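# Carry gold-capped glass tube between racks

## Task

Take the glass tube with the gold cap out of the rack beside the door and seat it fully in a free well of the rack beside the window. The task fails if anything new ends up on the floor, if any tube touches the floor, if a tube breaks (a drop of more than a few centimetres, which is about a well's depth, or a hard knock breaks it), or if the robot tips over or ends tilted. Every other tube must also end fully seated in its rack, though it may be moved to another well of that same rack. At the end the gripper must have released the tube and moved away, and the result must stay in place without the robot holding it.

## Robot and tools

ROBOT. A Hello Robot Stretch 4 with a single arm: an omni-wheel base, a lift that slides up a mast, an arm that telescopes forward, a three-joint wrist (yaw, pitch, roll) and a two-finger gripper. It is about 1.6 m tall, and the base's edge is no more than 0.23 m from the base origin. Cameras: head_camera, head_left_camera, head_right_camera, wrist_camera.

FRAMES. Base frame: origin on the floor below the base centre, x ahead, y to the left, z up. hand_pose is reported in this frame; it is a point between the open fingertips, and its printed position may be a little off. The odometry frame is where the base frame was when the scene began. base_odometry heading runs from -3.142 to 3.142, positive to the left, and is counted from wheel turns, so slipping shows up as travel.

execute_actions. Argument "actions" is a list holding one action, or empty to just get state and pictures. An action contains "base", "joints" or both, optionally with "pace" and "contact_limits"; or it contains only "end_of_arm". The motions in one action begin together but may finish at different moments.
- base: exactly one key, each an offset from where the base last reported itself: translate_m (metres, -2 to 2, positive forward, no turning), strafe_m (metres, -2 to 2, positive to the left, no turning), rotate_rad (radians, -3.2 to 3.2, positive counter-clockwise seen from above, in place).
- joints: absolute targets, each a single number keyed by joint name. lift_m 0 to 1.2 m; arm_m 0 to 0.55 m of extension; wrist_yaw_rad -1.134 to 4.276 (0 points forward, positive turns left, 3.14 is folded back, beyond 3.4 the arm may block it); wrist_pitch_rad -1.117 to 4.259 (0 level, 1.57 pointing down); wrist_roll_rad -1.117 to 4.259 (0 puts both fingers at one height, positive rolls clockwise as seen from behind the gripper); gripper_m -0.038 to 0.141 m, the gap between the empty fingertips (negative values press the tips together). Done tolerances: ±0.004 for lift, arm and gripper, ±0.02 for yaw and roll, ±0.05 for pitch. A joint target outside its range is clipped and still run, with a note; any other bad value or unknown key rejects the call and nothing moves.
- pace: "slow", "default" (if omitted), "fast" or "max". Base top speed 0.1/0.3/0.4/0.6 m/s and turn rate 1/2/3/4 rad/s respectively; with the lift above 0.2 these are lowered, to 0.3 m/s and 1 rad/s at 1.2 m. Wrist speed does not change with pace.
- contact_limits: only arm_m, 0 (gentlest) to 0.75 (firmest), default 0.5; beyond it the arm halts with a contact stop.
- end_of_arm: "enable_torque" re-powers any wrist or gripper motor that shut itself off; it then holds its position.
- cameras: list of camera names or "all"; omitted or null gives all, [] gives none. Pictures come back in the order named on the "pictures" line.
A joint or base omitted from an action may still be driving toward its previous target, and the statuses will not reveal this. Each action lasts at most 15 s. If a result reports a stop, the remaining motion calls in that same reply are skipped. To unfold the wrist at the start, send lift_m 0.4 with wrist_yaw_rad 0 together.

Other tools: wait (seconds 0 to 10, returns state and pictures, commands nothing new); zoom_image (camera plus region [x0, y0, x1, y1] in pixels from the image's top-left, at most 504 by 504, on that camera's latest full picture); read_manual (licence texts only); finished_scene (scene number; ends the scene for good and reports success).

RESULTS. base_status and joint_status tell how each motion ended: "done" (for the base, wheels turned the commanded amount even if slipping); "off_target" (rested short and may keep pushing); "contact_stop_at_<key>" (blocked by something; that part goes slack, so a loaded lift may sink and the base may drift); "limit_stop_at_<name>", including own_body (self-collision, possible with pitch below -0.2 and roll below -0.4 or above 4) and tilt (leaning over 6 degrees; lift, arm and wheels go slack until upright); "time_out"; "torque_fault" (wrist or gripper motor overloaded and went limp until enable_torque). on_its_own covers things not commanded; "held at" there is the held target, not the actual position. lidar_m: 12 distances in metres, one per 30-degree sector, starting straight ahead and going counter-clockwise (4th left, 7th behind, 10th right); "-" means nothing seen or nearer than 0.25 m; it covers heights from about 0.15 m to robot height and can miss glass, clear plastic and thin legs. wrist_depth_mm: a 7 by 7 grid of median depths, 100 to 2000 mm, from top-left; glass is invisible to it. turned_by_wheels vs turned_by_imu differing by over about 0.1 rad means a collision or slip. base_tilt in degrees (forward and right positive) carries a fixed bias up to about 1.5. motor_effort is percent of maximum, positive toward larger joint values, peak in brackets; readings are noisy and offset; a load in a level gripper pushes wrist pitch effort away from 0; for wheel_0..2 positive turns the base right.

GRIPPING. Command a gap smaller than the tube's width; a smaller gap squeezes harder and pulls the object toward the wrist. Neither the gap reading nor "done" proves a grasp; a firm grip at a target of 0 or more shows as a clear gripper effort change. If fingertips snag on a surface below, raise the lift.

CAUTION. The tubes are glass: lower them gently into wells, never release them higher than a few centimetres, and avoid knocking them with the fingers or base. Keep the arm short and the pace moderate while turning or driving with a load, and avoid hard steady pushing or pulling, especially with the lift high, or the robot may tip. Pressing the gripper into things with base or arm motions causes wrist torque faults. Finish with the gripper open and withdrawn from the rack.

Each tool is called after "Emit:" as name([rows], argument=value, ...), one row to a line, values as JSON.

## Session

Emit:
execute_actions([
  {"joints":{"lift_m":0.4,"wrist_yaw_rad":0},"pace":"fast"},
], cameras=["head_camera","head_left_camera"])

Scene clock: 2.33 s.
base_odometry: x=+0.000 y=+0.000 heading=+0.000 (m, m, rad; odometry frame)
turned_by_wheels: +0.000 (rad since the last result)
turned_by_imu: +0.000 (rad since the last result)
base_tilt: forward=-0.7 right=+1.3 (deg)
lidar_m: 1.30 1.30 2.35 1.55 1.57 1.97 1.90 2.55 1.19 1.09 1.15 1.40
base_status: not commanded
joint_positions: lift_m=+0.400 arm_m=-0.003 wrist_yaw_rad=+0.000 wrist_pitch_rad=-0.012 wrist_roll_rad=-0.003 gripper_m=+0.057
joint_status: all done
motor_effort: lift_m=+24(24) arm_m=-1(1) wrist_yaw_rad=-1(5) wrist_pitch_rad=-6(6) wrist_roll_rad=+0(1) gripper_m=-3(3) wheel_0=+0(1) wheel_1=+1(0) wheel_2=+0(0) (%)
hand_pose: x=+0.4568 y=-0.0873 z=+0.5813 quat_wxyz=(+1.000, -0.002, -0.006, +0.000) (m; base frame)
wrist_depth_mm: 1756 1756 1863 1921 1921 - 1863 / 1756 1808 1863 1808 1863 - 1863 / 1756 1808 1808 1808 1921 1983 1808 / 1708 1661 1808 1863 1921 1921 1808 / 1756 1756 1863 1863 1921 1921 1808 / 1708 1756 220 1863 211 1921 1921 / 1618 1576 1336 1430 1336 1308 1430
pictures: head_camera, head_left_camera
Images, in order (width x height): head_camera 420x560, head_left_camera 420x672.

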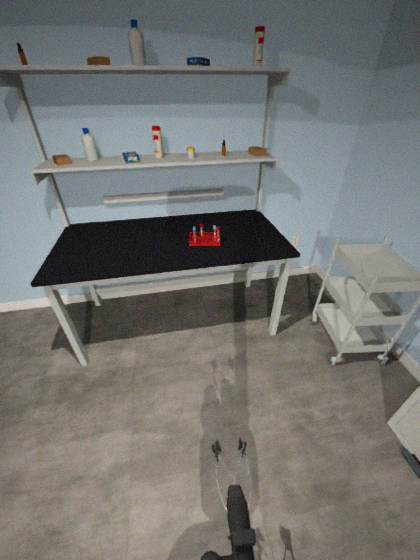

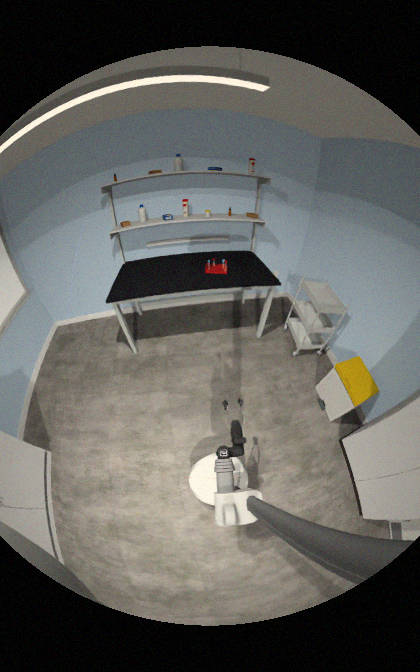

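Emit:
execute_actions([
  {"base":{"rotate_rad":-2.95},"joints":{"wrist_pitch_rad":1.57,"gripper_m":0.035},"pace":"fast"},
], cameras=["head_camera"])

Scene clock: 9.00 s.
base_odometry: x=+0.000 y=+0.000 heading=-2.949 (m, m, rad; odometry frame)
turned_by_wheels: -2.949 (rad since the last result)
turned_by_imu: -2.934 (rad since the last result)
base_tilt: forward=-0.7 right=+1.2 (deg)
lidar_m: 1.86 2.08 1.13 1.11 1.20 1.35 1.31 1.39 2.22 1.52 1.61 1.90
base_status: done
joint_positions: lift_m=+0.400 arm_m=-0.003 wrist_yaw_rad=+0.000 wrist_pitch_rad=+1.570 wrist_roll_rad=-0.003 gripper_m=+0.035
joint_status: all done
motor_effort: lift_m=+22(24) arm_m=-1(1) wrist_yaw_rad=+0(1) wrist_pitch_rad=-1(5) wrist_roll_rad=+1(1) gripper_m=-4(4) wheel_0=+3(8) wheel_1=+3(11) wheel_2=+1(9) (%)
hand_pose: x=+0.1686 y=-0.0874 z=+0.2895 quat_wxyz=(+0.707, -0.001, +0.707, +0.001) (m; base frame)
wrist_depth_mm: 512 512 521 512 512 512 512 / 512 512 512 508 512 512 512 / 512 512 512 508 512 508 508 / 512 508 508 508 508 512 512 / 512 320 300 332 508 508 508 / 306 297 296 297 219 508 508 / 297 296 192 294 296 508 508
pictures: head_camera
Images, in order (width x height): head_camera 420x560.

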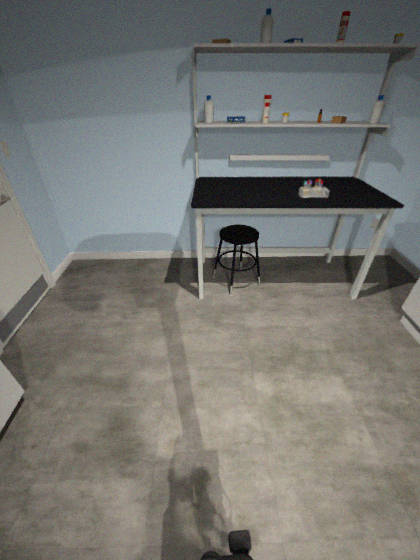

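Emit:
execute_actions([
  {"base":{"translate_m":1.5},"pace":"max"},
], cameras=[])

Emit:
execute_actions([
  {"base":{"strafe_m":-0.72},"joints":{"lift_m":1.08,"arm_m":0.0},"pace":"max"},
], cameras=[])

Emit:
execute_actions([
  {"joints":{"arm_m":0.3},"pace":"fast"},
], cameras=["wrist_camera"])

Scene clock: 18.73 s.
base_odometry: x=-1.472 y=-0.287 heading=-2.949 (m, m, rad; odometry frame)
turned_by_wheels: +0.000 (rad since the last result)
turned_by_imu: +0.004 (rad since the last result)
base_tilt: forward=-0.7 right=+1.2 (deg)
lidar_m: 0.37 1.21 1.52 1.46 1.18 1.59 3.71 2.19 1.64 1.17 0.50 0.37
base_status: done
joint_positions: lift_m=+0.400 arm_m=-0.003 wrist_yaw_rad=+0.000 wrist_pitch_rad=+1.570 wrist_roll_rad=-0.003 gripper_m=+0.035
joint_status: not commanded
motor_effort: lift_m=+21(22) arm_m=-1(1) wrist_yaw_rad=-1(0) wrist_pitch_rad=+0(0) wrist_roll_rad=+0(2) gripper_m=-5(4) wheel_0=+1(9) wheel_1=+1(5) wheel_2=+2(13) (%)
hand_pose: x=+0.1686 y=-0.0874 z=+0.2896 quat_wxyz=(+0.707, -0.001, +0.707, +0.001) (m; base frame)
wrist_depth_mm: 512 512 512 512 508 512 512 / 512 512 512 512 508 508 512 / 512 517 517 512 508 508 512 / 508 512 512 512 512 508 508 / 508 320 300 332 508 508 508 / 306 297 296 296 220 508 508 / 297 296 191 294 297 508 508
pictures: none
No camera images: the call's "cameras" was empty. Leave "cameras" out to get every camera's image.

Scene clock: 21.40 s.
base_odometry: x=-1.610 y=+0.420 heading=-2.949 (m, m, rad; odometry frame)
turned_by_wheels: +0.000 (rad since the last result)
turned_by_imu: -0.003 (rad since the last result)
base_tilt: forward=-0.6 right=+1.2 (deg)
lidar_m: 0.33 0.35 0.52 1.89 1.89 2.69 3.59 1.20 0.91 0.87 0.43 0.33
base_status: done
joint_positions: lift_m=+1.080 arm_m=-0.001 wrist_yaw_rad=+0.000 wrist_pitch_rad=+1.570 wrist_roll_rad=-0.003 gripper_m=+0.035
joint_status: all done
motor_effort: lift_m=+23(23) arm_m=+6(6) wrist_yaw_rad=+1(1) wrist_pitch_rad=+0(0) wrist_roll_rad=-2(1) gripper_m=-4(3) wheel_0=-3(14) wheel_1=+2(14) wheel_2=+1(1) (%)
hand_pose: x=+0.1701 y=-0.0874 z=+0.9694 quat_wxyz=(+0.707, -0.001, +0.707, +0.001) (m; base frame)
wrist_depth_mm: 278 277 277 277 277 277 276 / 1182 1182 1182 1182 296 285 277 / 1182 1182 1205 1205 1205 1182 1205 / 1205 1182 1182 1182 1205 1182 1182 / 1182 1182 976 976 1182 1182 1182 / 1205 1205 960 976 220 1182 1182 / 1205 1205 192 627 1160 1182 1205
pictures: none
No camera images: the call's "cameras" was empty. Leave "cameras" out to get every camera's image.

Scene clock: 23.10 s.
base_odometry: x=-1.610 y=+0.420 heading=-2.949 (m, m, rad; odometry frame)
turned_by_wheels: +0.000 (rad since the last result)
turned_by_imu: +0.000 (rad since the last result)
base_tilt: forward=-0.6 right=+1.2 (deg)
lidar_m: 0.30 0.35 0.51 1.89 1.88 2.68 3.59 1.21 0.90 0.87 0.42 0.33
base_status: not commanded
joint_positions: lift_m=+1.080 arm_m=+0.299 wrist_yaw_rad=+0.000 wrist_pitch_rad=+1.571 wrist_roll_rad=-0.003 gripper_m=+0.035
joint_status: all done
motor_effort: lift_m=+23(23) arm_m=+6(7) wrist_yaw_rad=+0(0) wrist_pitch_rad=-2(2) wrist_roll_rad=+1(1) gripper_m=-6(2) wheel_0=-3(3) wheel_1=+2(2) wheel_2=+1(1) (%)
hand_pose: x=+0.4699 y=-0.0874 z=+0.9694 quat_wxyz=(+0.707, -0.001, +0.707, +0.001) (m; base frame)
wrist_depth_mm: 276 276 276 274 274 276 276 / 276 274 276 276 276 274 276 / 276 274 276 274 245 262 274 / 276 274 274 276 218 169 226 / 276 276 274 274 156 163 217 / 276 274 274 276 206 273 264 / 274 274 192 274 274 273 274
pictures: wrist_camera
Images, in order (width x height): wrist_camera 616x392.

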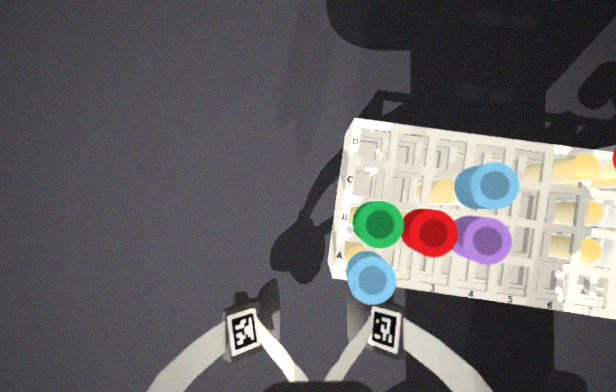

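Emit:
execute_actions([
  {"joints":{"lift_m":1.2},"pace":"slow"},
], cameras=[])

Emit:
execute_actions([
  {"base":{"strafe_m":-0.12}},
], cameras=["wrist_camera"])

Scene clock: 30.73 s.
base_odometry: x=-1.610 y=+0.420 heading=-2.949 (m, m, rad; odometry frame)
turned_by_wheels: +0.000 (rad since the last result)
turned_by_imu: +0.001 (rad since the last result)
base_tilt: forward=-0.7 right=+1.2 (deg)
lidar_m: 0.30 0.35 0.51 1.90 1.88 2.70 3.57 1.19 0.92 0.88 0.41 0.33
base_status: not commanded
joint_positions: lift_m=+1.200 arm_m=+0.299 wrist_yaw_rad=+0.000 wrist_pitch_rad=+1.570 wrist_roll_rad=-0.003 gripper_m=+0.035
joint_status: all done
motor_effort: lift_m=+24(23) arm_m=+6(6) wrist_yaw_rad=+1(0) wrist_pitch_rad=-1(2) wrist_roll_rad=-1(3) gripper_m=-3(4) wheel_0=-3(3) wheel_1=+2(2) wheel_2=+1(1) (%)
hand_pose: x=+0.4699 y=-0.0874 z=+1.0893 quat_wxyz=(+0.707, -0.001, +0.707, +0.001) (m; base frame)
wrist_depth_mm: 397 399 397 394 397 394 394 / 394 397 394 394 394 397 394 / 397 397 394 397 394 397 394 / 397 394 394 397 338 336 394 / 397 392 397 397 387 364 394 / 397 394 394 394 220 392 394 / 394 394 191 394 394 394 394
pictures: none
No camera images: the call's "cameras" was empty. Leave "cameras" out to get every camera's image.

Scene clock: 32.30 s.
base_odometry: x=-1.633 y=+0.538 heading=-2.949 (m, m, rad; odometry frame)
turned_by_wheels: +0.000 (rad since the last result)
turned_by_imu: +0.000 (rad since the last result)
base_tilt: forward=-0.7 right=+1.3 (deg)
lidar_m: 0.31 0.34 0.49 1.99 2.00 2.85 3.58 1.04 0.79 0.75 0.42 0.32
base_status: done
joint_positions: lift_m=+1.200 arm_m=+0.299 wrist_yaw_rad=+0.000 wrist_pitch_rad=+1.570 wrist_roll_rad=-0.003 gripper_m=+0.035
joint_status: not commanded
motor_effort: lift_m=+24(24) arm_m=+6(6) wrist_yaw_rad=-1(1) wrist_pitch_rad=-1(1) wrist_roll_rad=-1(1) gripper_m=-3(4) wheel_0=+0(8) wheel_1=-2(12) wheel_2=+0(1) (%)
hand_pose: x=+0.4700 y=-0.0874 z=+1.0893 quat_wxyz=(+0.707, -0.001, +0.707, +0.001) (m; base frame)
wrist_depth_mm: 397 394 394 394 394 394 394 / 397 394 394 397 397 394 394 / 394 394 397 394 394 394 394 / 394 394 338 338 366 394 394 / 394 394 387 387 364 394 394 / 394 394 394 394 219 392 394 / 394 394 191 397 392 394 394
pictures: wrist_camera
Images, in order (width x height): wrist_camera 616x392.

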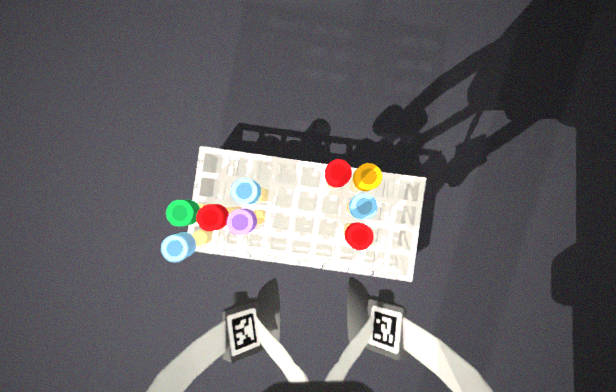

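Emit:
execute_actions([
  {"base":{"strafe_m":-0.059},"joints":{"arm_m":0.404,"wrist_roll_rad":0.915,"gripper_m":0.032}},
], cameras=["wrist_camera"])

Emit:
zoom_image(camera="wrist_camera", region=[150, 150, 500, 392])

Scene clock: 39.00 s.
base_odometry: x=-1.644 y=+0.595 heading=-2.949 (m, m, rad; odometry frame)
turned_by_wheels: +0.000 (rad since the last result)
turned_by_imu: +0.000 (rad since the last result)
base_tilt: forward=-0.6 right=+1.2 (deg)
lidar_m: 0.29 0.33 0.49 2.04 2.04 3.02 3.60 0.97 0.74 0.70 0.41 0.31
base_status: done
joint_positions: lift_m=+1.200 arm_m=+0.403 wrist_yaw_rad=+0.000 wrist_pitch_rad=+1.570 wrist_roll_rad=+0.915 gripper_m=+0.032
joint_status: all done
motor_effort: lift_m=+24(24) arm_m=+6(7) wrist_yaw_rad=-2(0) wrist_pitch_rad=+0(1) wrist_roll_rad=+1(8) gripper_m=-4(5) wheel_0=+1(12) wheel_1=-1(9) wheel_2=+0(0) (%)
hand_pose: x=+0.5740 y=-0.0874 z=+1.0893 quat_wxyz=(+0.635, +0.312, +0.634, -0.312) (m; base frame)
wrist_depth_mm: 394 394 394 397 399 399 402 / 392 394 399 397 399 399 399 / 392 394 394 397 397 397 397 / 392 394 394 394 397 397 399 / 392 392 392 394 394 397 397 / 389 394 392 322 219 397 397 / 389 392 336 274 276 394 1308
pictures: wrist_camera
Images, in order (width x height): wrist_camera 616x392.

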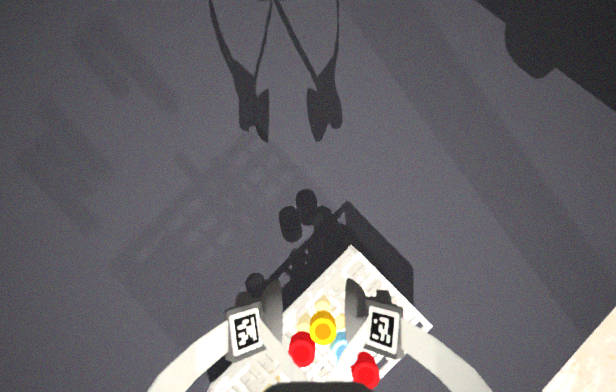

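Region (150, 150, 500, 392) of wrist_camera's 616x392 image, scaled by 1.440; it fills the top 348 rows of this view, and the rest is white.

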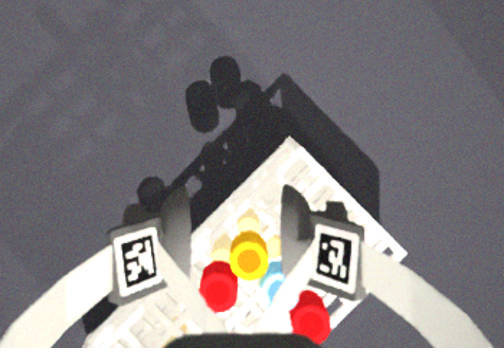

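Emit:
execute_actions([
  {"base":{"strafe_m":0.0145},"joints":{"arm_m":0.379},"pace":"slow"},
], cameras=[])

Emit:
execute_actions([
  {"joints":{"lift_m":1.165},"pace":"slow"},
], cameras=["wrist_camera"])

Emit:
zoom_image(camera="wrist_camera", region=[150, 150, 500, 392])

Scene clock: 49.07 s.
base_odometry: x=-1.642 y=+0.581 heading=-2.949 (m, m, rad; odometry frame)
turned_by_wheels: +0.000 (rad since the last result)
turned_by_imu: +0.000 (rad since the last result)
base_tilt: forward=-0.7 right=+1.1 (deg)
lidar_m: 0.30 0.33 0.51 2.04 2.04 3.02 3.61 0.99 0.74 0.69 0.42 0.30
base_status: done
joint_positions: lift_m=+1.200 arm_m=+0.380 wrist_yaw_rad=+0.000 wrist_pitch_rad=+1.570 wrist_roll_rad=+0.915 gripper_m=+0.032
joint_status: all done
motor_effort: lift_m=+24(24) arm_m=-6(7) wrist_yaw_rad=+0(0) wrist_pitch_rad=-1(0) wrist_roll_rad=+1(0) gripper_m=-3(5) wheel_0=-5(6) wheel_1=+4(2) wheel_2=+0(0) (%)
hand_pose: x=+0.5512 y=-0.0874 z=+1.0893 quat_wxyz=(+0.635, +0.312, +0.634, -0.312) (m; base frame)
wrist_depth_mm: 394 392 397 397 399 399 402 / 394 394 397 397 399 399 399 / 392 392 394 397 399 397 397 / 392 392 394 394 397 397 397 / 389 394 394 394 394 397 397 / 389 389 392 276 219 397 399 / 392 392 283 336 394 394 1308
pictures: none
No camera images: the call's "cameras" was empty. Leave "cameras" out to get every camera's image.

Scene clock: 50.20 s.
base_odometry: x=-1.642 y=+0.581 heading=-2.949 (m, m, rad; odometry frame)
turned_by_wheels: +0.000 (rad since the last result)
turned_by_imu: +0.000 (rad since the last result)
base_tilt: forward=-0.6 right=+1.3 (deg)
lidar_m: 0.30 0.33 0.48 2.04 2.04 3.03 3.59 0.97 0.73 0.71 0.39 0.31
base_status: not commanded
joint_positions: lift_m=+1.165 arm_m=+0.380 wrist_yaw_rad=+0.000 wrist_pitch_rad=+1.570 wrist_roll_rad=+0.915 gripper_m=+0.032
joint_status: all done
motor_effort: lift_m=+14(24) arm_m=-6(6) wrist_yaw_rad=+0(1) wrist_pitch_rad=-1(1) wrist_roll_rad=+0(4) gripper_m=-6(4) wheel_0=-4(4) wheel_1=+4(4) wheel_2=+0(0) (%)
hand_pose: x=+0.5512 y=-0.0874 z=+1.0551 quat_wxyz=(+0.635, +0.312, +0.634, -0.312) (m; base frame)
wrist_depth_mm: 359 359 362 364 364 364 364 / 359 359 362 364 362 364 366 / 357 359 362 362 364 364 364 / 357 359 357 362 362 362 364 / 357 359 359 359 362 362 364 / 355 357 359 240 220 364 362 / 355 357 297 240 241 362 1255
pictures: wrist_camera
Images, in order (width x height): wrist_camera 616x392.

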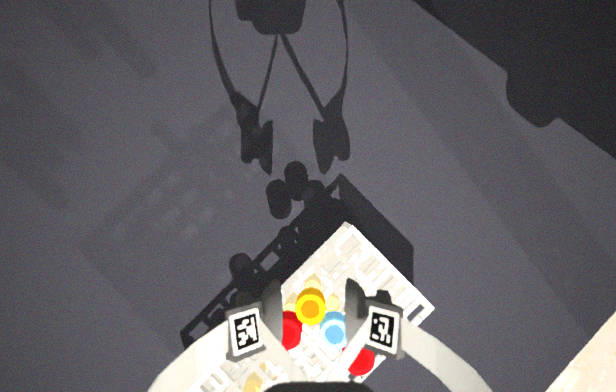

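Region (150, 150, 500, 392) of wrist_camera's 616x392 image, scaled by 1.440; it fills the top 348 rows of this view, and the rest is white.

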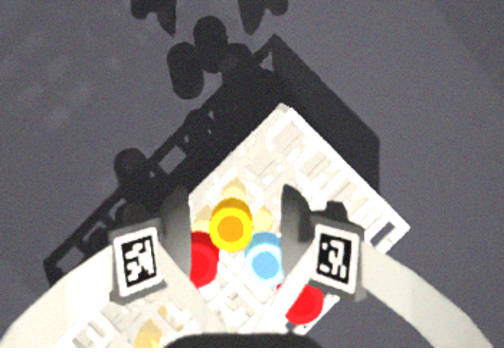

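Emit:
execute_actions([
  {"base":{"strafe_m":-0.004},"pace":"slow"},
], cameras=[])

Emit:
execute_actions([
  {"joints":{"lift_m":1.135},"pace":"slow"},
], cameras=["wrist_camera"])

Emit:
zoom_image(camera="wrist_camera", region=[150, 150, 500, 392])

Scene clock: 59.37 s.
base_odometry: x=-1.642 y=+0.585 heading=-2.950 (m, m, rad; odometry frame)
turned_by_wheels: +0.000 (rad since the last result)
turned_by_imu: +0.000 (rad since the last result)
base_tilt: forward=-0.7 right=+1.3 (deg)
lidar_m: 0.31 0.33 0.49 2.04 2.04 3.03 3.60 0.97 0.73 0.70 0.42 0.31
base_status: done
joint_positions: lift_m=+1.165 arm_m=+0.380 wrist_yaw_rad=+0.000 wrist_pitch_rad=+1.570 wrist_roll_rad=+0.915 gripper_m=+0.032
joint_status: not commanded
motor_effort: lift_m=+14(14) arm_m=-6(6) wrist_yaw_rad=+0(0) wrist_pitch_rad=+0(1) wrist_roll_rad=+0(1) gripper_m=-4(4) wheel_0=+4(5) wheel_1=-5(1) wheel_2=+0(0) (%)
hand_pose: x=+0.5512 y=-0.0874 z=+1.0551 quat_wxyz=(+0.635, +0.312, +0.634, -0.312) (m; base frame)
wrist_depth_mm: 359 362 364 362 364 366 366 / 359 362 362 362 362 364 366 / 359 357 359 359 364 364 364 / 359 357 359 362 362 362 364 / 357 357 357 359 362 362 362 / 357 357 357 241 219 359 362 / 355 357 297 240 241 362 1281
pictures: none
No camera images: the call's "cameras" was empty. Leave "cameras" out to get every camera's image.

Scene clock: 60.43 s.
base_odometry: x=-1.642 y=+0.585 heading=-2.950 (m, m, rad; odometry frame)
turned_by_wheels: +0.000 (rad since the last result)
turned_by_imu: +0.000 (rad since the last result)
base_tilt: forward=-0.7 right=+1.3 (deg)
lidar_m: 0.30 0.33 0.49 2.04 2.04 3.03 3.60 0.96 0.73 0.70 0.40 0.31
base_status: not commanded
joint_positions: lift_m=+1.135 arm_m=+0.380 wrist_yaw_rad=+0.000 wrist_pitch_rad=+1.570 wrist_roll_rad=+0.915 gripper_m=+0.032
joint_status: all done
motor_effort: lift_m=+14(14) arm_m=-6(6) wrist_yaw_rad=+1(2) wrist_pitch_rad=+0(0) wrist_roll_rad=+0(0) gripper_m=-5(4) wheel_0=+4(4) wheel_1=-5(5) wheel_2=+0(0) (%)
hand_pose: x=+0.5512 y=-0.0874 z=+1.0251 quat_wxyz=(+0.635, +0.312, +0.634, -0.312) (m; base frame)
wrist_depth_mm: 330 330 332 332 334 334 334 / 329 330 332 330 332 334 332 / 330 329 330 330 330 334 334 / 329 329 330 332 332 332 334 / 327 329 329 329 330 332 332 / 327 329 329 213 219 330 332 / 327 327 271 211 211 330 332
pictures: wrist_camera
Images, in order (width x height): wrist_camera 616x392.

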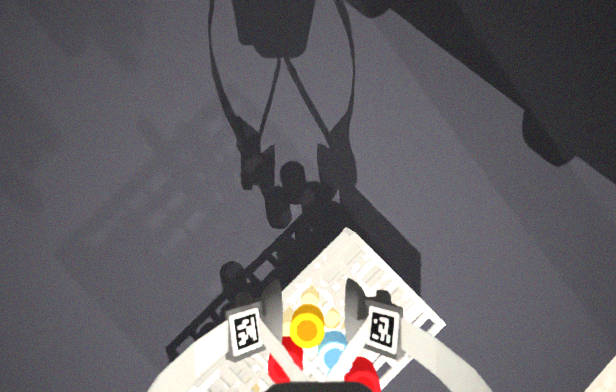

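Region (150, 150, 500, 392) of wrist_camera's 616x392 image, scaled by 1.440; it fills the top 348 rows of this view, and the rest is white.

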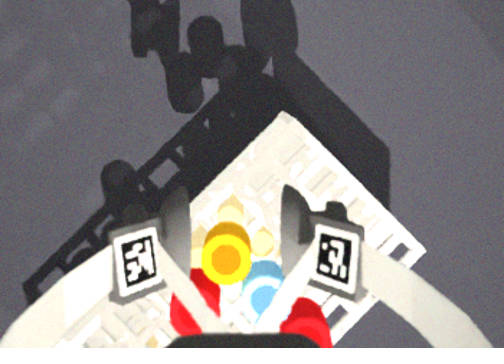

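Matches scene 1.

Emit:
execute_actions([
  {"joints":{"lift_m":1.124},"pace":"slow"},
], cameras=[])

Emit:
execute_actions([
  {"joints":{"gripper_m":-0.004}},
], cameras=["wrist_camera"])

Emit:
execute_actions([
  {"joints":{"lift_m":1.2},"pace":"slow"},
], cameras=["wrist_camera"])

Scene clock: 65.90 s.
base_odometry: x=-1.642 y=+0.585 heading=-2.950 (m, m, rad; odometry frame)
turned_by_wheels: +0.000 (rad since the last result)
turned_by_imu: +0.000 (rad since the last result)
base_tilt: forward=-0.7 right=+1.2 (deg)
lidar_m: 0.30 0.33 0.50 2.04 2.05 3.04 3.60 0.99 0.73 0.71 0.41 0.30
base_status: not commanded
joint_positions: lift_m=+1.124 arm_m=+0.380 wrist_yaw_rad=+0.000 wrist_pitch_rad=+1.570 wrist_roll_rad=+0.915 gripper_m=+0.032
joint_status: all done
motor_effort: lift_m=+14(16) arm_m=-6(6) wrist_yaw_rad=-1(1) wrist_pitch_rad=+0(0) wrist_roll_rad=+2(0) gripper_m=-3(5) wheel_0=+4(4) wheel_1=-5(5) wheel_2=+0(0) (%)
hand_pose: x=+0.5512 y=-0.0874 z=+1.0141 quat_wxyz=(+0.635, +0.312, +0.634, -0.312) (m; base frame)
wrist_depth_mm: 319 322 322 320 322 324 325 / 317 320 320 320 322 324 324 / 317 319 319 319 322 322 322 / 317 317 319 320 320 322 322 / 315 317 319 319 320 320 322 / 317 317 319 213 219 320 320 / 315 317 262 200 207 319 320
pictures: none
No camera images: the call's "cameras" was empty. Leave "cameras" out to get every camera's image.

Scene clock: 67.03 s.
base_odometry: x=-1.642 y=+0.585 heading=-2.950 (m, m, rad; odometry frame)
turned_by_wheels: +0.000 (rad since the last result)
turned_by_imu: +0.000 (rad since the last result)
base_tilt: forward=-0.7 right=+1.3 (deg)
lidar_m: 0.30 0.33 0.50 2.04 2.06 3.03 3.60 0.97 0.73 0.71 0.41 0.32
base_status: not commanded
joint_positions: lift_m=+1.124 arm_m=+0.380 wrist_yaw_rad=+0.000 wrist_pitch_rad=+1.570 wrist_roll_rad=+0.915 gripper_m=-0.004
joint_status: all done
motor_effort: lift_m=+14(14) arm_m=-6(6) wrist_yaw_rad=-1(0) wrist_pitch_rad=+1(2) wrist_roll_rad=+0(2) gripper_m=-13(12) wheel_0=+4(4) wheel_1=-5(5) wheel_2=+0(0) (%)
hand_pose: x=+0.5513 y=-0.0874 z=+1.0141 quat_wxyz=(+0.635, +0.312, +0.634, -0.312) (m; base frame)
wrist_depth_mm: 319 320 320 322 322 325 324 / 319 320 319 320 322 322 324 / 317 319 320 320 322 322 322 / 317 319 320 320 319 320 322 / 315 319 319 319 320 320 322 / 317 317 319 208 263 319 320 / 315 315 179 193 211 320 319
pictures: wrist_camera
Images, in order (width x height): wrist_camera 616x392.

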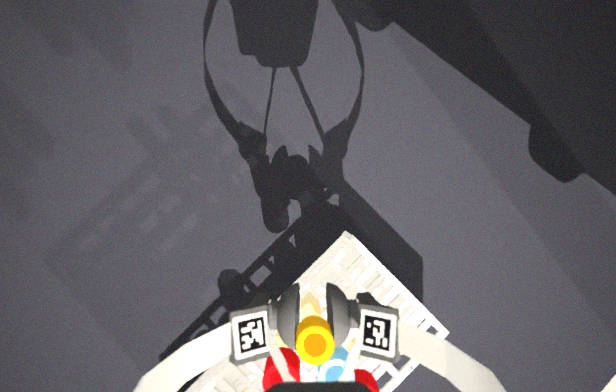

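Scene clock: 68.57 s.
base_odometry: x=-1.642 y=+0.585 heading=-2.950 (m, m, rad; odometry frame)
turned_by_wheels: +0.000 (rad since the last result)
turned_by_imu: +0.000 (rad since the last result)
base_tilt: forward=-0.7 right=+1.1 (deg)
lidar_m: 0.30 0.32 0.48 2.04 2.05 3.03 3.61 0.99 0.73 0.71 0.42 0.31
base_status: not commanded
joint_positions: lift_m=+1.200 arm_m=+0.380 wrist_yaw_rad=+0.000 wrist_pitch_rad=+1.570 wrist_roll_rad=+0.915 gripper_m=-0.004
joint_status: all done
motor_effort: lift_m=+24(29) arm_m=-6(6) wrist_yaw_rad=+0(1) wrist_pitch_rad=+2(1) wrist_roll_rad=+2(0) gripper_m=-12(11) wheel_0=+4(4) wheel_1=-5(5) wheel_2=+0(0) (%)
hand_pose: x=+0.5513 y=-0.0874 z=+1.0893 quat_wxyz=(+0.635, +0.312, +0.634, -0.312) (m; base frame)
wrist_depth_mm: 394 394 397 397 397 402 399 / 394 394 394 397 397 397 399 / 394 394 394 397 397 397 399 / 392 392 394 397 397 397 399 / 392 392 394 394 397 397 399 / 389 392 394 208 340 397 397 / 389 392 181 194 394 394 1308
pictures: wrist_camera
Images, in order (width x height): wrist_camera 616x392.

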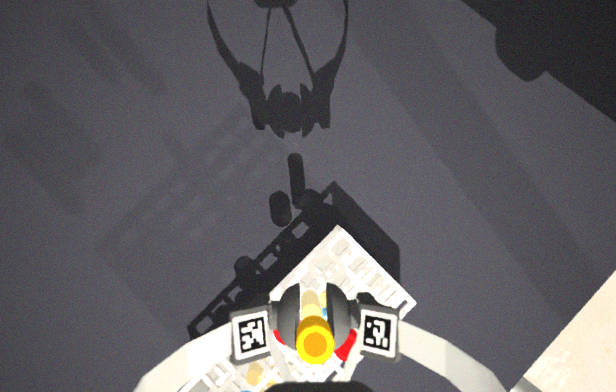

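Emit:
execute_actions([
  {"base":{"strafe_m":-0.1}},
], cameras=[])

Emit:
execute_actions([
  {"base":{"translate_m":-0.5},"joints":{"arm_m":0.05}},
], cameras=[])

Emit:
execute_actions([
  {"base":{"rotate_rad":2.6},"joints":{"lift_m":0.6,"wrist_roll_rad":0}},
], cameras=["head_camera"])

Emit:
execute_actions([
  {"base":{"translate_m":2.0},"joints":{"lift_m":1.2},"pace":"fast"},
], cameras=[])

Emit:
execute_actions([
  {"base":{"rotate_rad":0.54}},
], cameras=["head_camera","wrist_camera"])

Scene clock: 87.73 s.
base_odometry: x=-1.661 y=+0.683 heading=-2.950 (m, m, rad; odometry frame)
turned_by_wheels: +0.000 (rad since the last result)
turned_by_imu: +0.000 (rad since the last result)
base_tilt: forward=-0.7 right=+1.3 (deg)
lidar_m: 0.30 0.32 0.47 2.12 2.14 3.05 3.61 0.84 0.62 0.60 0.41 0.32
base_status: done
joint_positions: lift_m=+1.200 arm_m=+0.380 wrist_yaw_rad=+0.000 wrist_pitch_rad=+1.570 wrist_roll_rad=+0.915 gripper_m=-0.004
joint_status: not commanded
motor_effort: lift_m=+24(24) arm_m=-6(6) wrist_yaw_rad=+0(0) wrist_pitch_rad=+1(1) wrist_roll_rad=+2(1) gripper_m=-11(12) wheel_0=+1(7) wheel_1=-1(11) wheel_2=+0(1) (%)
hand_pose: x=+0.5513 y=-0.0874 z=+1.0893 quat_wxyz=(+0.635, +0.312, +0.634, -0.312) (m; base frame)
wrist_depth_mm: 394 394 397 397 399 399 399 / 394 394 397 397 397 399 399 / 394 392 394 394 399 399 399 / 392 392 392 394 394 397 397 / 392 392 394 394 397 397 399 / 389 392 392 207 394 397 394 / 389 392 181 195 394 397 1308
pictures: none
No camera images: the call's "cameras" was empty. Leave "cameras" out to get every camera's image.

Scene clock: 90.90 s.
base_odometry: x=-1.171 y=+0.778 heading=-2.950 (m, m, rad; odometry frame)
turned_by_wheels: -0.001 (rad since the last result)
turned_by_imu: -0.001 (rad since the last result)
base_tilt: forward=-0.7 right=+1.2 (deg)
lidar_m: 0.79 0.85 1.25 2.07 2.19 2.47 2.41 0.83 0.60 0.58 0.63 0.82
base_status: done
joint_positions: lift_m=+1.200 arm_m=+0.051 wrist_yaw_rad=+0.000 wrist_pitch_rad=+1.570 wrist_roll_rad=+0.915 gripper_m=-0.004
joint_status: all done
motor_effort: lift_m=+24(24) arm_m=-6(6) wrist_yaw_rad=+1(2) wrist_pitch_rad=+0(1) wrist_roll_rad=+2(3) gripper_m=-12(12) wheel_0=-2(7) wheel_1=-2(11) wheel_2=-3(11) (%)
hand_pose: x=+0.2221 y=-0.0874 z=+1.0894 quat_wxyz=(+0.635, +0.312, +0.634, -0.312) (m; base frame)
wrist_depth_mm: 1308 1308 1308 1336 1025 798 661 / 1281 1336 1336 1308 1308 960 768 / 1308 1308 1336 1336 1308 1308 917 / 1281 1308 1308 1308 1336 1308 1138 / 1281 1308 1308 1078 1118 1308 1336 / 1308 1281 1308 208 759 1308 1308 / 1308 1281 181 194 1281 484 1308
pictures: none
No camera images: the call's "cameras" was empty. Leave "cameras" out to get every camera's image.

Scene clock: 94.77 s.
base_odometry: x=-1.171 y=+0.778 heading=-0.351 (m, m, rad; odometry frame)
turned_by_wheels: +2.599 (rad since the last result)
turned_by_imu: +2.587 (rad since the last result)
base_tilt: forward=-0.7 right=+1.3 (deg)
lidar_m: 2.40 2.36 0.81 0.60 0.59 0.63 0.83 0.79 0.84 1.25 2.04 2.14
base_status: done
joint_positions: lift_m=+0.600 arm_m=+0.051 wrist_yaw_rad=+0.000 wrist_pitch_rad=+1.570 wrist_roll_rad=+0.000 gripper_m=-0.004
joint_status: all done
motor_effort: lift_m=+15(25) arm_m=-6(6) wrist_yaw_rad=+0(0) wrist_pitch_rad=+0(0) wrist_roll_rad=+0(4) gripper_m=-12(13) wheel_0=-5(8) wheel_1=-3(3) wheel_2=-2(6) (%)
hand_pose: x=+0.2221 y=-0.0874 z=+0.4901 quat_wxyz=(+0.707, +0.000, +0.707, +0.000) (m; base frame)
wrist_depth_mm: 715 723 715 715 707 707 707 / 707 715 715 715 715 707 715 / 707 715 715 707 715 715 715 / 715 715 715 707 707 707 707 / 707 707 715 707 707 707 707 / 707 715 496 208 715 707 707 / 707 500 181 194 500 707 707
pictures: head_camera
Images, in order (width x height): head_camera 420x560.

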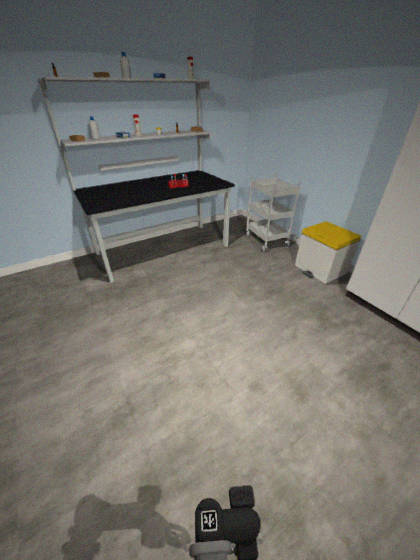

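Scene clock: 101.13 s.
base_odometry: x=+0.708 y=+0.092 heading=-0.351 (m, m, rad; odometry frame)
turned_by_wheels: +0.000 (rad since the last result)
turned_by_imu: +0.005 (rad since the last result)
base_tilt: forward=-0.7 right=+1.3 (deg)
lidar_m: 0.60 0.58 0.63 2.11 1.75 1.65 2.35 2.58 1.52 1.17 1.09 0.80
base_status: done
joint_positions: lift_m=+1.200 arm_m=+0.051 wrist_yaw_rad=+0.000 wrist_pitch_rad=+1.570 wrist_roll_rad=+0.000 gripper_m=-0.004
joint_status: all done
motor_effort: lift_m=+23(30) arm_m=-5(6) wrist_yaw_rad=+0(0) wrist_pitch_rad=+0(0) wrist_roll_rad=+0(2) gripper_m=-12(11) wheel_0=+1(9) wheel_1=+2(4) wheel_2=+2(13) (%)
hand_pose: x=+0.2221 y=-0.0874 z=+1.0894 quat_wxyz=(+0.707, +0.000, +0.707, +0.000) (m; base frame)
wrist_depth_mm: 549 1308 1308 1308 1308 1281 1255 / 1308 1308 1281 1308 1281 1308 1308 / 1281 1308 1336 1308 1308 1308 1308 / 1308 1308 1336 1308 1308 1308 1336 / 1336 1308 1336 1078 1336 1308 1281 / 1336 1308 1098 208 1308 1308 1308 / 1308 1281 182 195 1281 1308 1281
pictures: none
No camera images: the call's "cameras" was empty. Leave "cameras" out to get every camera's image.

Scene clock: 102.90 s.
base_odometry: x=+0.708 y=+0.092 heading=+0.189 (m, m, rad; odometry frame)
turned_by_wheels: +0.539 (rad since the last result)
turned_by_imu: +0.537 (rad since the last result)
base_tilt: forward=-0.7 right=+1.2 (deg)
lidar_m: 0.59 0.61 0.90 1.65 1.65 2.38 2.88 1.51 1.15 1.09 0.78 0.60
base_status: done
joint_positions: lift_m=+1.200 arm_m=+0.051 wrist_yaw_rad=+0.000 wrist_pitch_rad=+1.570 wrist_roll_rad=+0.000 gripper_m=-0.004
joint_status: not commanded
motor_effort: lift_m=+23(23) arm_m=-6(6) wrist_yaw_rad=-1(1) wrist_pitch_rad=+0(1) wrist_roll_rad=+0(1) gripper_m=-11(14) wheel_0=-3(7) wheel_1=-3(9) wheel_2=-1(7) (%)
hand_pose: x=+0.2221 y=-0.0874 z=+1.0894 quat_wxyz=(+0.707, +0.000, +0.707, +0.000) (m; base frame)
wrist_depth_mm: 1336 1308 1336 1336 1281 1308 1308 / 1308 1308 1308 1308 1308 1281 1308 / 1308 1308 1308 1336 1308 1308 1308 / 1336 1308 1308 1308 1308 1281 1308 / 1308 1308 1308 1098 1308 1308 1308 / 1308 1308 1098 208 1336 1308 1308 / 1308 1336 182 194 1308 1308 1281
pictures: head_camera, wrist_camera
Images, in order (width x height): head_camera 420x560, wrist_camera 616x392.

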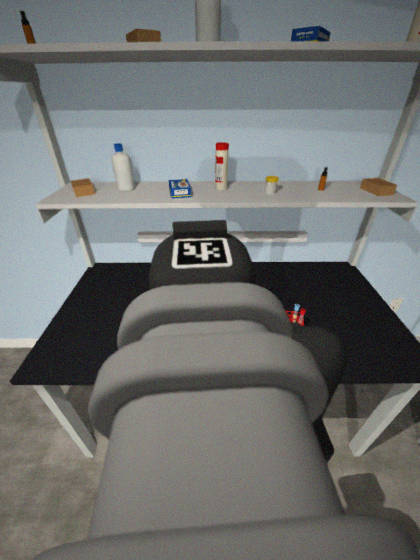

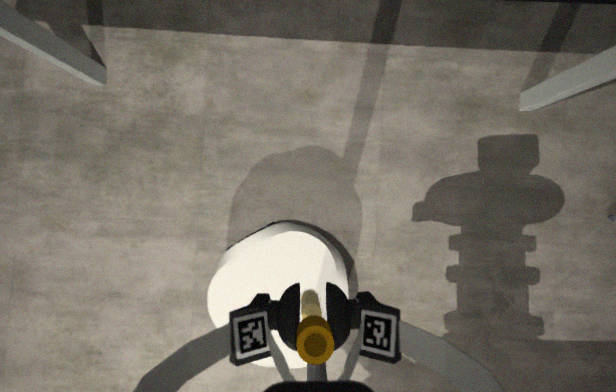

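Table is 0.75 high.

Emit:
execute_actions([
  {"base":{"translate_m":0.27},"joints":{"arm_m":0.3,"lift_m":1.11,"wrist_roll_rad":1.57}},
], cameras=["wrist_camera"])

Scene clock: 108.80 s.
base_odometry: x=+0.973 y=+0.142 heading=+0.189 (m, m, rad; odometry frame)
turned_by_wheels: +0.000 (rad since the last result)
turned_by_imu: +0.002 (rad since the last result)
base_tilt: forward=-0.8 right=+1.2 (deg)
lidar_m: 0.31 0.33 0.51 2.14 1.73 2.34 3.60 1.54 1.21 1.07 0.43 0.32
base_status: done
joint_positions: lift_m=+1.110 arm_m=+0.299 wrist_yaw_rad=+0.000 wrist_pitch_rad=+1.570 wrist_roll_rad=+1.570 gripper_m=-0.004
joint_status: all done
motor_effort: lift_m=+15(24) arm_m=+6(6) wrist_yaw_rad=+0(0) wrist_pitch_rad=+1(0) wrist_roll_rad=-1(6) gripper_m=-12(11) wheel_0=+2(8) wheel_1=+3(3) wheel_2=+1(10) (%)
hand_pose: x=+0.4702 y=-0.0874 z=+1.0001 quat_wxyz=(+0.501, +0.500, +0.500, -0.499) (m; base frame)
wrist_depth_mm: 455 459 404 462 466 1255 1229 / 459 459 415 462 466 1255 1229 / 459 455 455 459 462 1229 1229 / 455 455 459 462 462 1008 1205 / 452 455 455 455 459 1008 1008 / 452 455 455 208 455 1008 1229 / 449 452 181 194 455 1205 1229
pictures: wrist_camera
Images, in order (width x height): wrist_camera 616x392.

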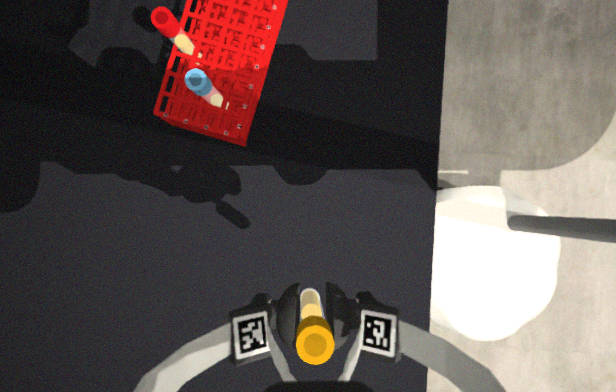

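Emit:
execute_actions([
  {"base":{"strafe_m":-0.15},"joints":{"arm_m":0.42,"wrist_roll_rad":1.87}},
], cameras=["wrist_camera"])

Emit:
zoom_image(camera="wrist_camera", region=[130, 60, 490, 352])

Scene clock: 116.70 s.
base_odometry: x=+1.001 y=-0.005 heading=+0.189 (m, m, rad; odometry frame)
turned_by_wheels: +0.000 (rad since the last result)
turned_by_imu: +0.000 (rad since the last result)
base_tilt: forward=-0.7 right=+1.3 (deg)
lidar_m: 0.30 0.34 0.49 2.27 1.87 2.57 3.60 1.43 1.06 0.93 0.41 0.32
base_status: done
joint_positions: lift_m=+1.110 arm_m=+0.419 wrist_yaw_rad=+0.000 wrist_pitch_rad=+1.570 wrist_roll_rad=+1.870 gripper_m=-0.004
joint_status: all done
motor_effort: lift_m=+15(15) arm_m=+6(7) wrist_yaw_rad=-1(1) wrist_pitch_rad=+2(1) wrist_roll_rad=+2(5) gripper_m=-10(14) wheel_0=+0(10) wheel_1=+0(12) wheel_2=+0(1) (%)
hand_pose: x=+0.5901 y=-0.0874 z=+1.0001 quat_wxyz=(+0.420, +0.569, +0.420, -0.569) (m; base frame)
wrist_depth_mm: 459 459 462 466 466 473 1229 / 459 462 462 418 462 466 1229 / 455 459 459 445 459 466 1025 / 455 455 459 402 459 462 1025 / 452 455 459 427 459 459 1025 / 452 452 452 208 455 455 1205 / 452 449 182 195 455 455 459
pictures: wrist_camera
Images, in order (width x height): wrist_camera 616x392.

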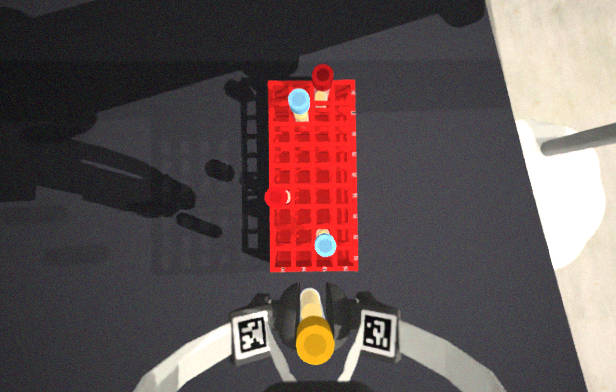

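Region (130, 60, 490, 352) of wrist_camera's 616x392 image, scaled by 1.400; it fills the top 409 rows of this view, and the rest is white.

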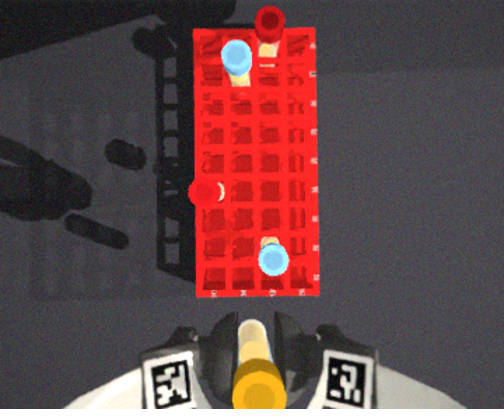

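Emit:
execute_actions([
  {"base":{"strafe_m":-0.094},"joints":{"arm_m":0.351}},
], cameras=[])

Emit:
execute_actions([
  {"joints":{"lift_m":1.04}},
], cameras=["wrist_camera"])

Emit:
zoom_image(camera="wrist_camera", region=[160, 130, 460, 392])

Scene clock: 125.87 s.
base_odometry: x=+1.019 y=-0.097 heading=+0.189 (m, m, rad; odometry frame)
turned_by_wheels: +0.000 (rad since the last result)
turned_by_imu: +0.000 (rad since the last result)
base_tilt: forward=-0.7 right=+1.2 (deg)
lidar_m: 0.29 0.34 0.50 2.37 1.98 2.72 3.42 1.22 1.00 0.85 0.40 0.31
base_status: done
joint_positions: lift_m=+1.110 arm_m=+0.352 wrist_yaw_rad=+0.000 wrist_pitch_rad=+1.570 wrist_roll_rad=+1.870 gripper_m=-0.004
joint_status: all done
motor_effort: lift_m=+15(15) arm_m=-6(8) wrist_yaw_rad=+0(0) wrist_pitch_rad=+0(1) wrist_roll_rad=+0(0) gripper_m=-13(11) wheel_0=+1(11) wheel_1=-3(12) wheel_2=+0(0) (%)
hand_pose: x=+0.5232 y=-0.0874 z=+1.0001 quat_wxyz=(+0.420, +0.569, +0.420, -0.569) (m; base frame)
wrist_depth_mm: 459 459 466 466 466 1255 1255 / 459 459 462 462 462 1229 1229 / 455 459 459 462 466 1025 1229 / 452 459 455 459 459 1008 1025 / 452 452 455 445 459 459 1205 / 452 455 455 208 455 459 1229 / 449 449 181 195 455 455 1229
pictures: none
No camera images: the call's "cameras" was empty. Leave "cameras" out to get every camera's image.

Scene clock: 127.13 s.
base_odometry: x=+1.019 y=-0.097 heading=+0.189 (m, m, rad; odometry frame)
turned_by_wheels: +0.000 (rad since the last result)
turned_by_imu: +0.000 (rad since the last result)
base_tilt: forward=-0.6 right=+1.2 (deg)
lidar_m: 0.30 0.33 0.46 2.39 1.98 2.72 3.43 1.23 1.02 0.84 0.41 0.31
base_status: not commanded
joint_positions: lift_m=+1.040 arm_m=+0.352 wrist_yaw_rad=+0.000 wrist_pitch_rad=+1.570 wrist_roll_rad=+1.870 gripper_m=-0.004
joint_status: all done
motor_effort: lift_m=+15(16) arm_m=-6(6) wrist_yaw_rad=+1(1) wrist_pitch_rad=+1(1) wrist_roll_rad=+2(3) gripper_m=-12(14) wheel_0=+1(1) wheel_1=-3(3) wheel_2=+0(0) (%)
hand_pose: x=+0.5232 y=-0.0874 z=+0.9301 quat_wxyz=(+0.420, +0.569, +0.420, -0.569) (m; base frame)
wrist_depth_mm: 387 394 392 394 394 1160 1160 / 389 389 392 392 394 397 1182 / 387 389 389 389 392 394 946 / 384 387 387 382 392 392 946 / 384 384 375 359 389 389 946 / 382 384 327 208 387 389 1138 / 379 379 181 195 387 384 1138
pictures: wrist_camera
Images, in order (width x height): wrist_camera 616x392.

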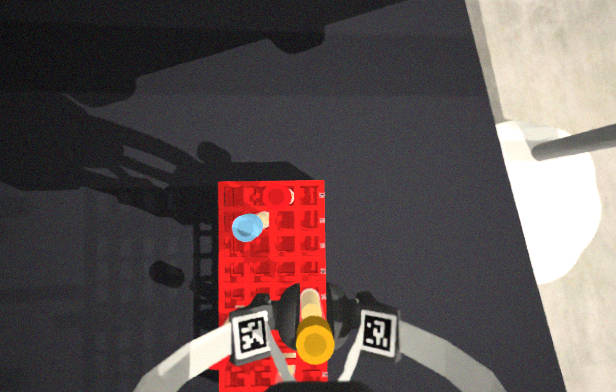

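Region (160, 130, 460, 392) of wrist_camera's 616x392 image, scaled by 1.680; it fills the top 440 rows of this view, and the rest is white.

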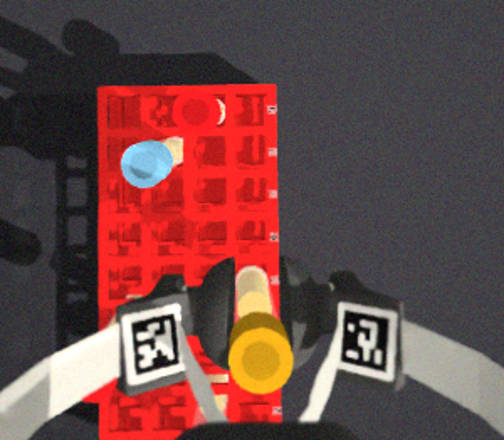

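Emit:
execute_actions([
  {"base":{"strafe_m":0.005},"joints":{"arm_m":0.3565,"lift_m":1.028},"pace":"slow"},
], cameras=["wrist_camera"])

Emit:
zoom_image(camera="wrist_camera", region=[160, 130, 460, 392])

Scene clock: 134.90 s.
base_odometry: x=+1.018 y=-0.092 heading=+0.189 (m, m, rad; odometry frame)
turned_by_wheels: +0.000 (rad since the last result)
turned_by_imu: +0.000 (rad since the last result)
base_tilt: forward=-0.6 right=+1.3 (deg)
lidar_m: 0.30 0.34 0.49 2.37 1.96 2.71 3.43 1.25 1.02 0.83 0.41 0.32
base_status: done
joint_positions: lift_m=+1.028 arm_m=+0.355 wrist_yaw_rad=+0.000 wrist_pitch_rad=+1.570 wrist_roll_rad=+1.870 gripper_m=-0.004
joint_status: all done
motor_effort: lift_m=+14(15) arm_m=+6(7) wrist_yaw_rad=-1(0) wrist_pitch_rad=+1(1) wrist_roll_rad=+2(1) gripper_m=-11(12) wheel_0=-4(6) wheel_1=+4(6) wheel_2=+0(1) (%)
hand_pose: x=+0.5266 y=-0.0874 z=+0.9181 quat_wxyz=(+0.420, +0.569, +0.420, -0.569) (m; base frame)
wrist_depth_mm: 377 379 379 382 384 1160 1160 / 375 377 379 379 382 382 1160 / 373 375 379 379 379 382 946 / 373 373 368 366 377 379 931 / 373 373 362 368 375 377 931 / 370 373 359 207 375 377 1138 / 368 370 181 195 373 377 1118
pictures: wrist_camera
Images, in order (width x height): wrist_camera 616x392.

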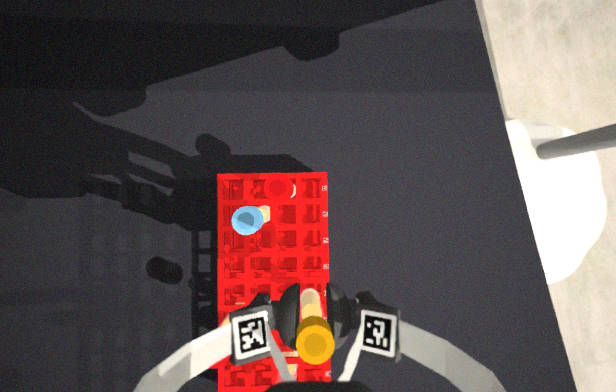

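Region (160, 130, 460, 392) of wrist_camera's 616x392 image, scaled by 1.680; it fills the top 440 rows of this view, and the rest is white.

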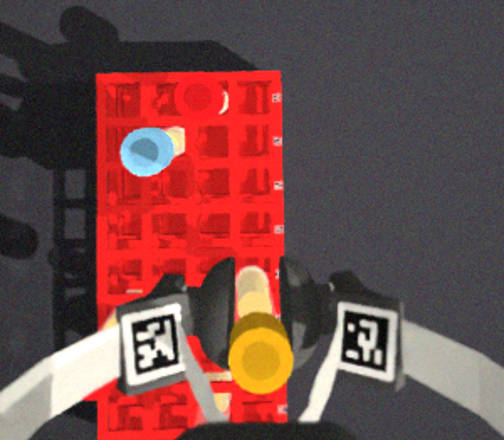

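Row centre ≈293, target 292. Insert.

Emit:
execute_actions([
  {"joints":{"lift_m":1.0},"pace":"slow"},
], cameras=["wrist_camera"])

Emit:
execute_actions([
  {"joints":{"lift_m":0.978},"pace":"slow"},
], cameras=["wrist_camera"])

Scene clock: 146.67 s.
base_odometry: x=+1.018 y=-0.092 heading=+0.189 (m, m, rad; odometry frame)
turned_by_wheels: +0.000 (rad since the last result)
turned_by_imu: +0.000 (rad since the last result)
base_tilt: forward=-0.6 right=+1.1 (deg)
lidar_m: 0.29 0.34 0.48 2.36 1.95 2.72 3.40 1.24 1.01 0.84 0.41 0.30
base_status: not commanded
joint_positions: lift_m=+1.000 arm_m=+0.355 wrist_yaw_rad=+0.000 wrist_pitch_rad=+1.570 wrist_roll_rad=+1.870 gripper_m=-0.004
joint_status: all done
motor_effort: lift_m=+15(12) arm_m=+6(6) wrist_yaw_rad=+0(0) wrist_pitch_rad=+2(0) wrist_roll_rad=+4(0) gripper_m=-13(13) wheel_0=-4(4) wheel_1=+4(4) wheel_2=+0(0) (%)
hand_pose: x=+0.5266 y=-0.0874 z=+0.8901 quat_wxyz=(+0.420, +0.569, +0.420, -0.569) (m; base frame)
wrist_depth_mm: 349 351 351 353 355 357 1138 / 347 349 351 351 351 355 1118 / 345 347 349 349 351 353 904 / 345 345 342 342 351 351 904 / 343 345 338 340 349 351 904 / 343 343 315 207 347 347 349 / 342 343 178 193 345 347 347
pictures: wrist_camera
Images, in order (width x height): wrist_camera 616x392.

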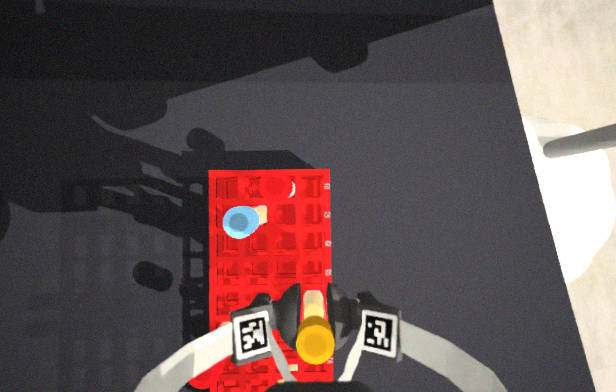

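Scene clock: 147.60 s.
base_odometry: x=+1.018 y=-0.092 heading=+0.189 (m, m, rad; odometry frame)
turned_by_wheels: +0.000 (rad since the last result)
turned_by_imu: +0.000 (rad since the last result)
base_tilt: forward=-0.7 right=+1.2 (deg)
lidar_m: 0.29 0.33 0.47 2.37 1.96 2.70 3.43 1.25 1.02 0.84 0.40 0.31
base_status: not commanded
joint_positions: lift_m=+0.978 arm_m=+0.355 wrist_yaw_rad=+0.000 wrist_pitch_rad=+1.570 wrist_roll_rad=+1.870 gripper_m=-0.004
joint_status: all done
motor_effort: lift_m=+14(13) arm_m=+6(6) wrist_yaw_rad=+1(0) wrist_pitch_rad=+0(0) wrist_roll_rad=+2(1) gripper_m=-11(12) wheel_0=-4(4) wheel_1=+4(4) wheel_2=+0(0) (%)
hand_pose: x=+0.5265 y=-0.0874 z=+0.8681 quat_wxyz=(+0.420, +0.569, +0.420, -0.569) (m; base frame)
wrist_depth_mm: 329 330 330 330 332 332 1118 / 327 327 327 330 330 332 1098 / 325 325 325 329 329 330 891 / 324 324 297 320 329 329 891 / 322 324 310 314 327 329 329 / 320 324 266 207 325 325 327 / 319 320 178 193 322 325 327
pictures: wrist_camera
Images, in order (width x height): wrist_camera 616x392.

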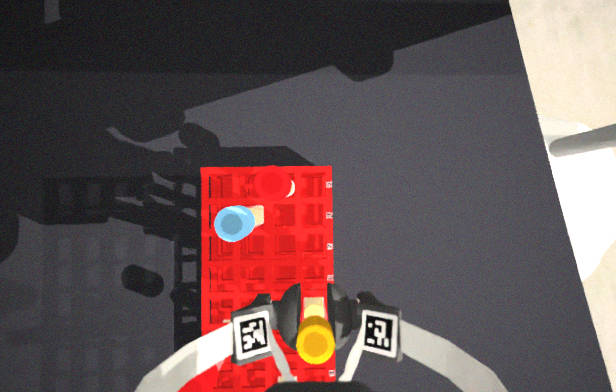

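Emit:
execute_actions([
  {"joints":{"gripper_m":0.035}},
], cameras=[])

Emit:
execute_actions([
  {"joints":{"lift_m":1.04}},
], cameras=[])

Emit:
execute_actions([
  {"joints":{"arm_m":0.0,"wrist_roll_rad":0,"wrist_pitch_rad":0.9},"pace":"fast"},
], cameras=["wrist_camera"])

Scene clock: 153.03 s.
base_odometry: x=+1.018 y=-0.092 heading=+0.189 (m, m, rad; odometry frame)
turned_by_wheels: +0.000 (rad since the last result)
turned_by_imu: +0.000 (rad since the last result)
base_tilt: forward=-0.6 right=+1.2 (deg)
lidar_m: 0.29 0.32 0.46 2.38 1.95 2.73 3.41 1.24 1.01 0.85 0.42 0.31
base_status: not commanded
joint_positions: lift_m=+0.978 arm_m=+0.355 wrist_yaw_rad=+0.000 wrist_pitch_rad=+1.570 wrist_roll_rad=+1.870 gripper_m=+0.035
joint_status: all done
motor_effort: lift_m=+15(14) arm_m=+6(6) wrist_yaw_rad=+0(0) wrist_pitch_rad=-1(1) wrist_roll_rad=+0(1) gripper_m=-4(13) wheel_0=-4(4) wheel_1=+4(4) wheel_2=+0(0) (%)
hand_pose: x=+0.5265 y=-0.0874 z=+0.8681 quat_wxyz=(+0.420, +0.569, +0.420, -0.569) (m; base frame)
wrist_depth_mm: 327 329 330 330 332 334 1118 / 327 327 329 330 330 332 1118 / 325 327 327 327 329 332 891 / 322 325 297 319 329 329 878 / 322 324 310 312 327 327 329 / 322 322 268 267 220 327 329 / 320 320 192 206 324 325 327
pictures: none
No camera images: the call's "cameras" was empty. Leave "cameras" out to get every camera's image.

Scene clock: 154.23 s.
base_odometry: x=+1.018 y=-0.092 heading=+0.189 (m, m, rad; odometry frame)
turned_by_wheels: +0.000 (rad since the last result)
turned_by_imu: +0.000 (rad since the last result)
base_tilt: forward=-0.7 right=+1.2 (deg)
lidar_m: 0.29 0.33 0.49 2.38 1.96 2.69 3.42 1.24 1.02 0.85 0.42 0.30
base_status: not commanded
joint_positions: lift_m=+1.040 arm_m=+0.355 wrist_yaw_rad=+0.000 wrist_pitch_rad=+1.570 wrist_roll_rad=+1.870 gripper_m=+0.035
joint_status: all done
motor_effort: lift_m=+24(23) arm_m=+6(6) wrist_yaw_rad=+0(0) wrist_pitch_rad=+1(0) wrist_roll_rad=+3(1) gripper_m=-4(4) wheel_0=-4(4) wheel_1=+4(4) wheel_2=+0(0) (%)
hand_pose: x=+0.5265 y=-0.0874 z=+0.9293 quat_wxyz=(+0.420, +0.569, +0.420, -0.569) (m; base frame)
wrist_depth_mm: 387 389 392 392 394 1160 1182 / 387 387 389 394 394 394 1160 / 387 387 387 389 392 394 946 / 384 384 387 379 389 394 946 / 382 384 384 377 387 389 946 / 379 384 382 355 219 389 1160 / 382 382 192 327 384 384 1160
pictures: none
No camera images: the call's "cameras" was empty. Leave "cameras" out to get every camera's image.

Scene clock: 156.07 s.
base_odometry: x=+1.018 y=-0.092 heading=+0.189 (m, m, rad; odometry frame)
turned_by_wheels: +0.000 (rad since the last result)
turned_by_imu: +0.000 (rad since the last result)
base_tilt: forward=-0.7 right=+1.2 (deg)
lidar_m: 0.30 0.33 0.49 2.38 1.97 2.70 3.44 1.23 1.01 0.84 0.40 0.30
base_status: not commanded
joint_positions: lift_m=+1.040 arm_m=+0.001 wrist_yaw_rad=+0.000 wrist_pitch_rad=+0.902 wrist_roll_rad=+0.000 gripper_m=+0.035
joint_status: all done
motor_effort: lift_m=+24(24) arm_m=-6(7) wrist_yaw_rad=+1(2) wrist_pitch_rad=-5(8) wrist_roll_rad=+0(8) gripper_m=-5(5) wheel_0=-4(4) wheel_1=+4(4) wheel_2=+0(0) (%)
hand_pose: x=+0.3509 y=-0.0874 z=+0.9916 quat_wxyz=(+0.900, +0.000, +0.436, +0.000) (m; base frame)
wrist_depth_mm: 854 842 831 831 820 809 798 / 741 741 732 723 723 715 707 / 640 647 640 634 634 627 621 / 569 569 554 504 544 559 554 / 508 504 504 484 492 500 500 / 462 459 452 455 220 455 452 / 424 421 192 410 402 415 415
pictures: wrist_camera
Images, in order (width x height): wrist_camera 616x392.

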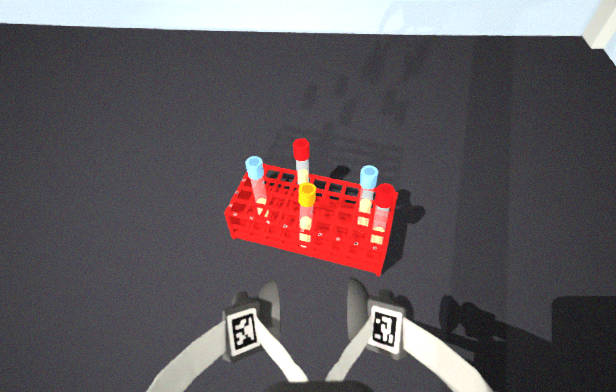

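Emit:
finished_scene(scene=2)

The scene is finished: the task was done.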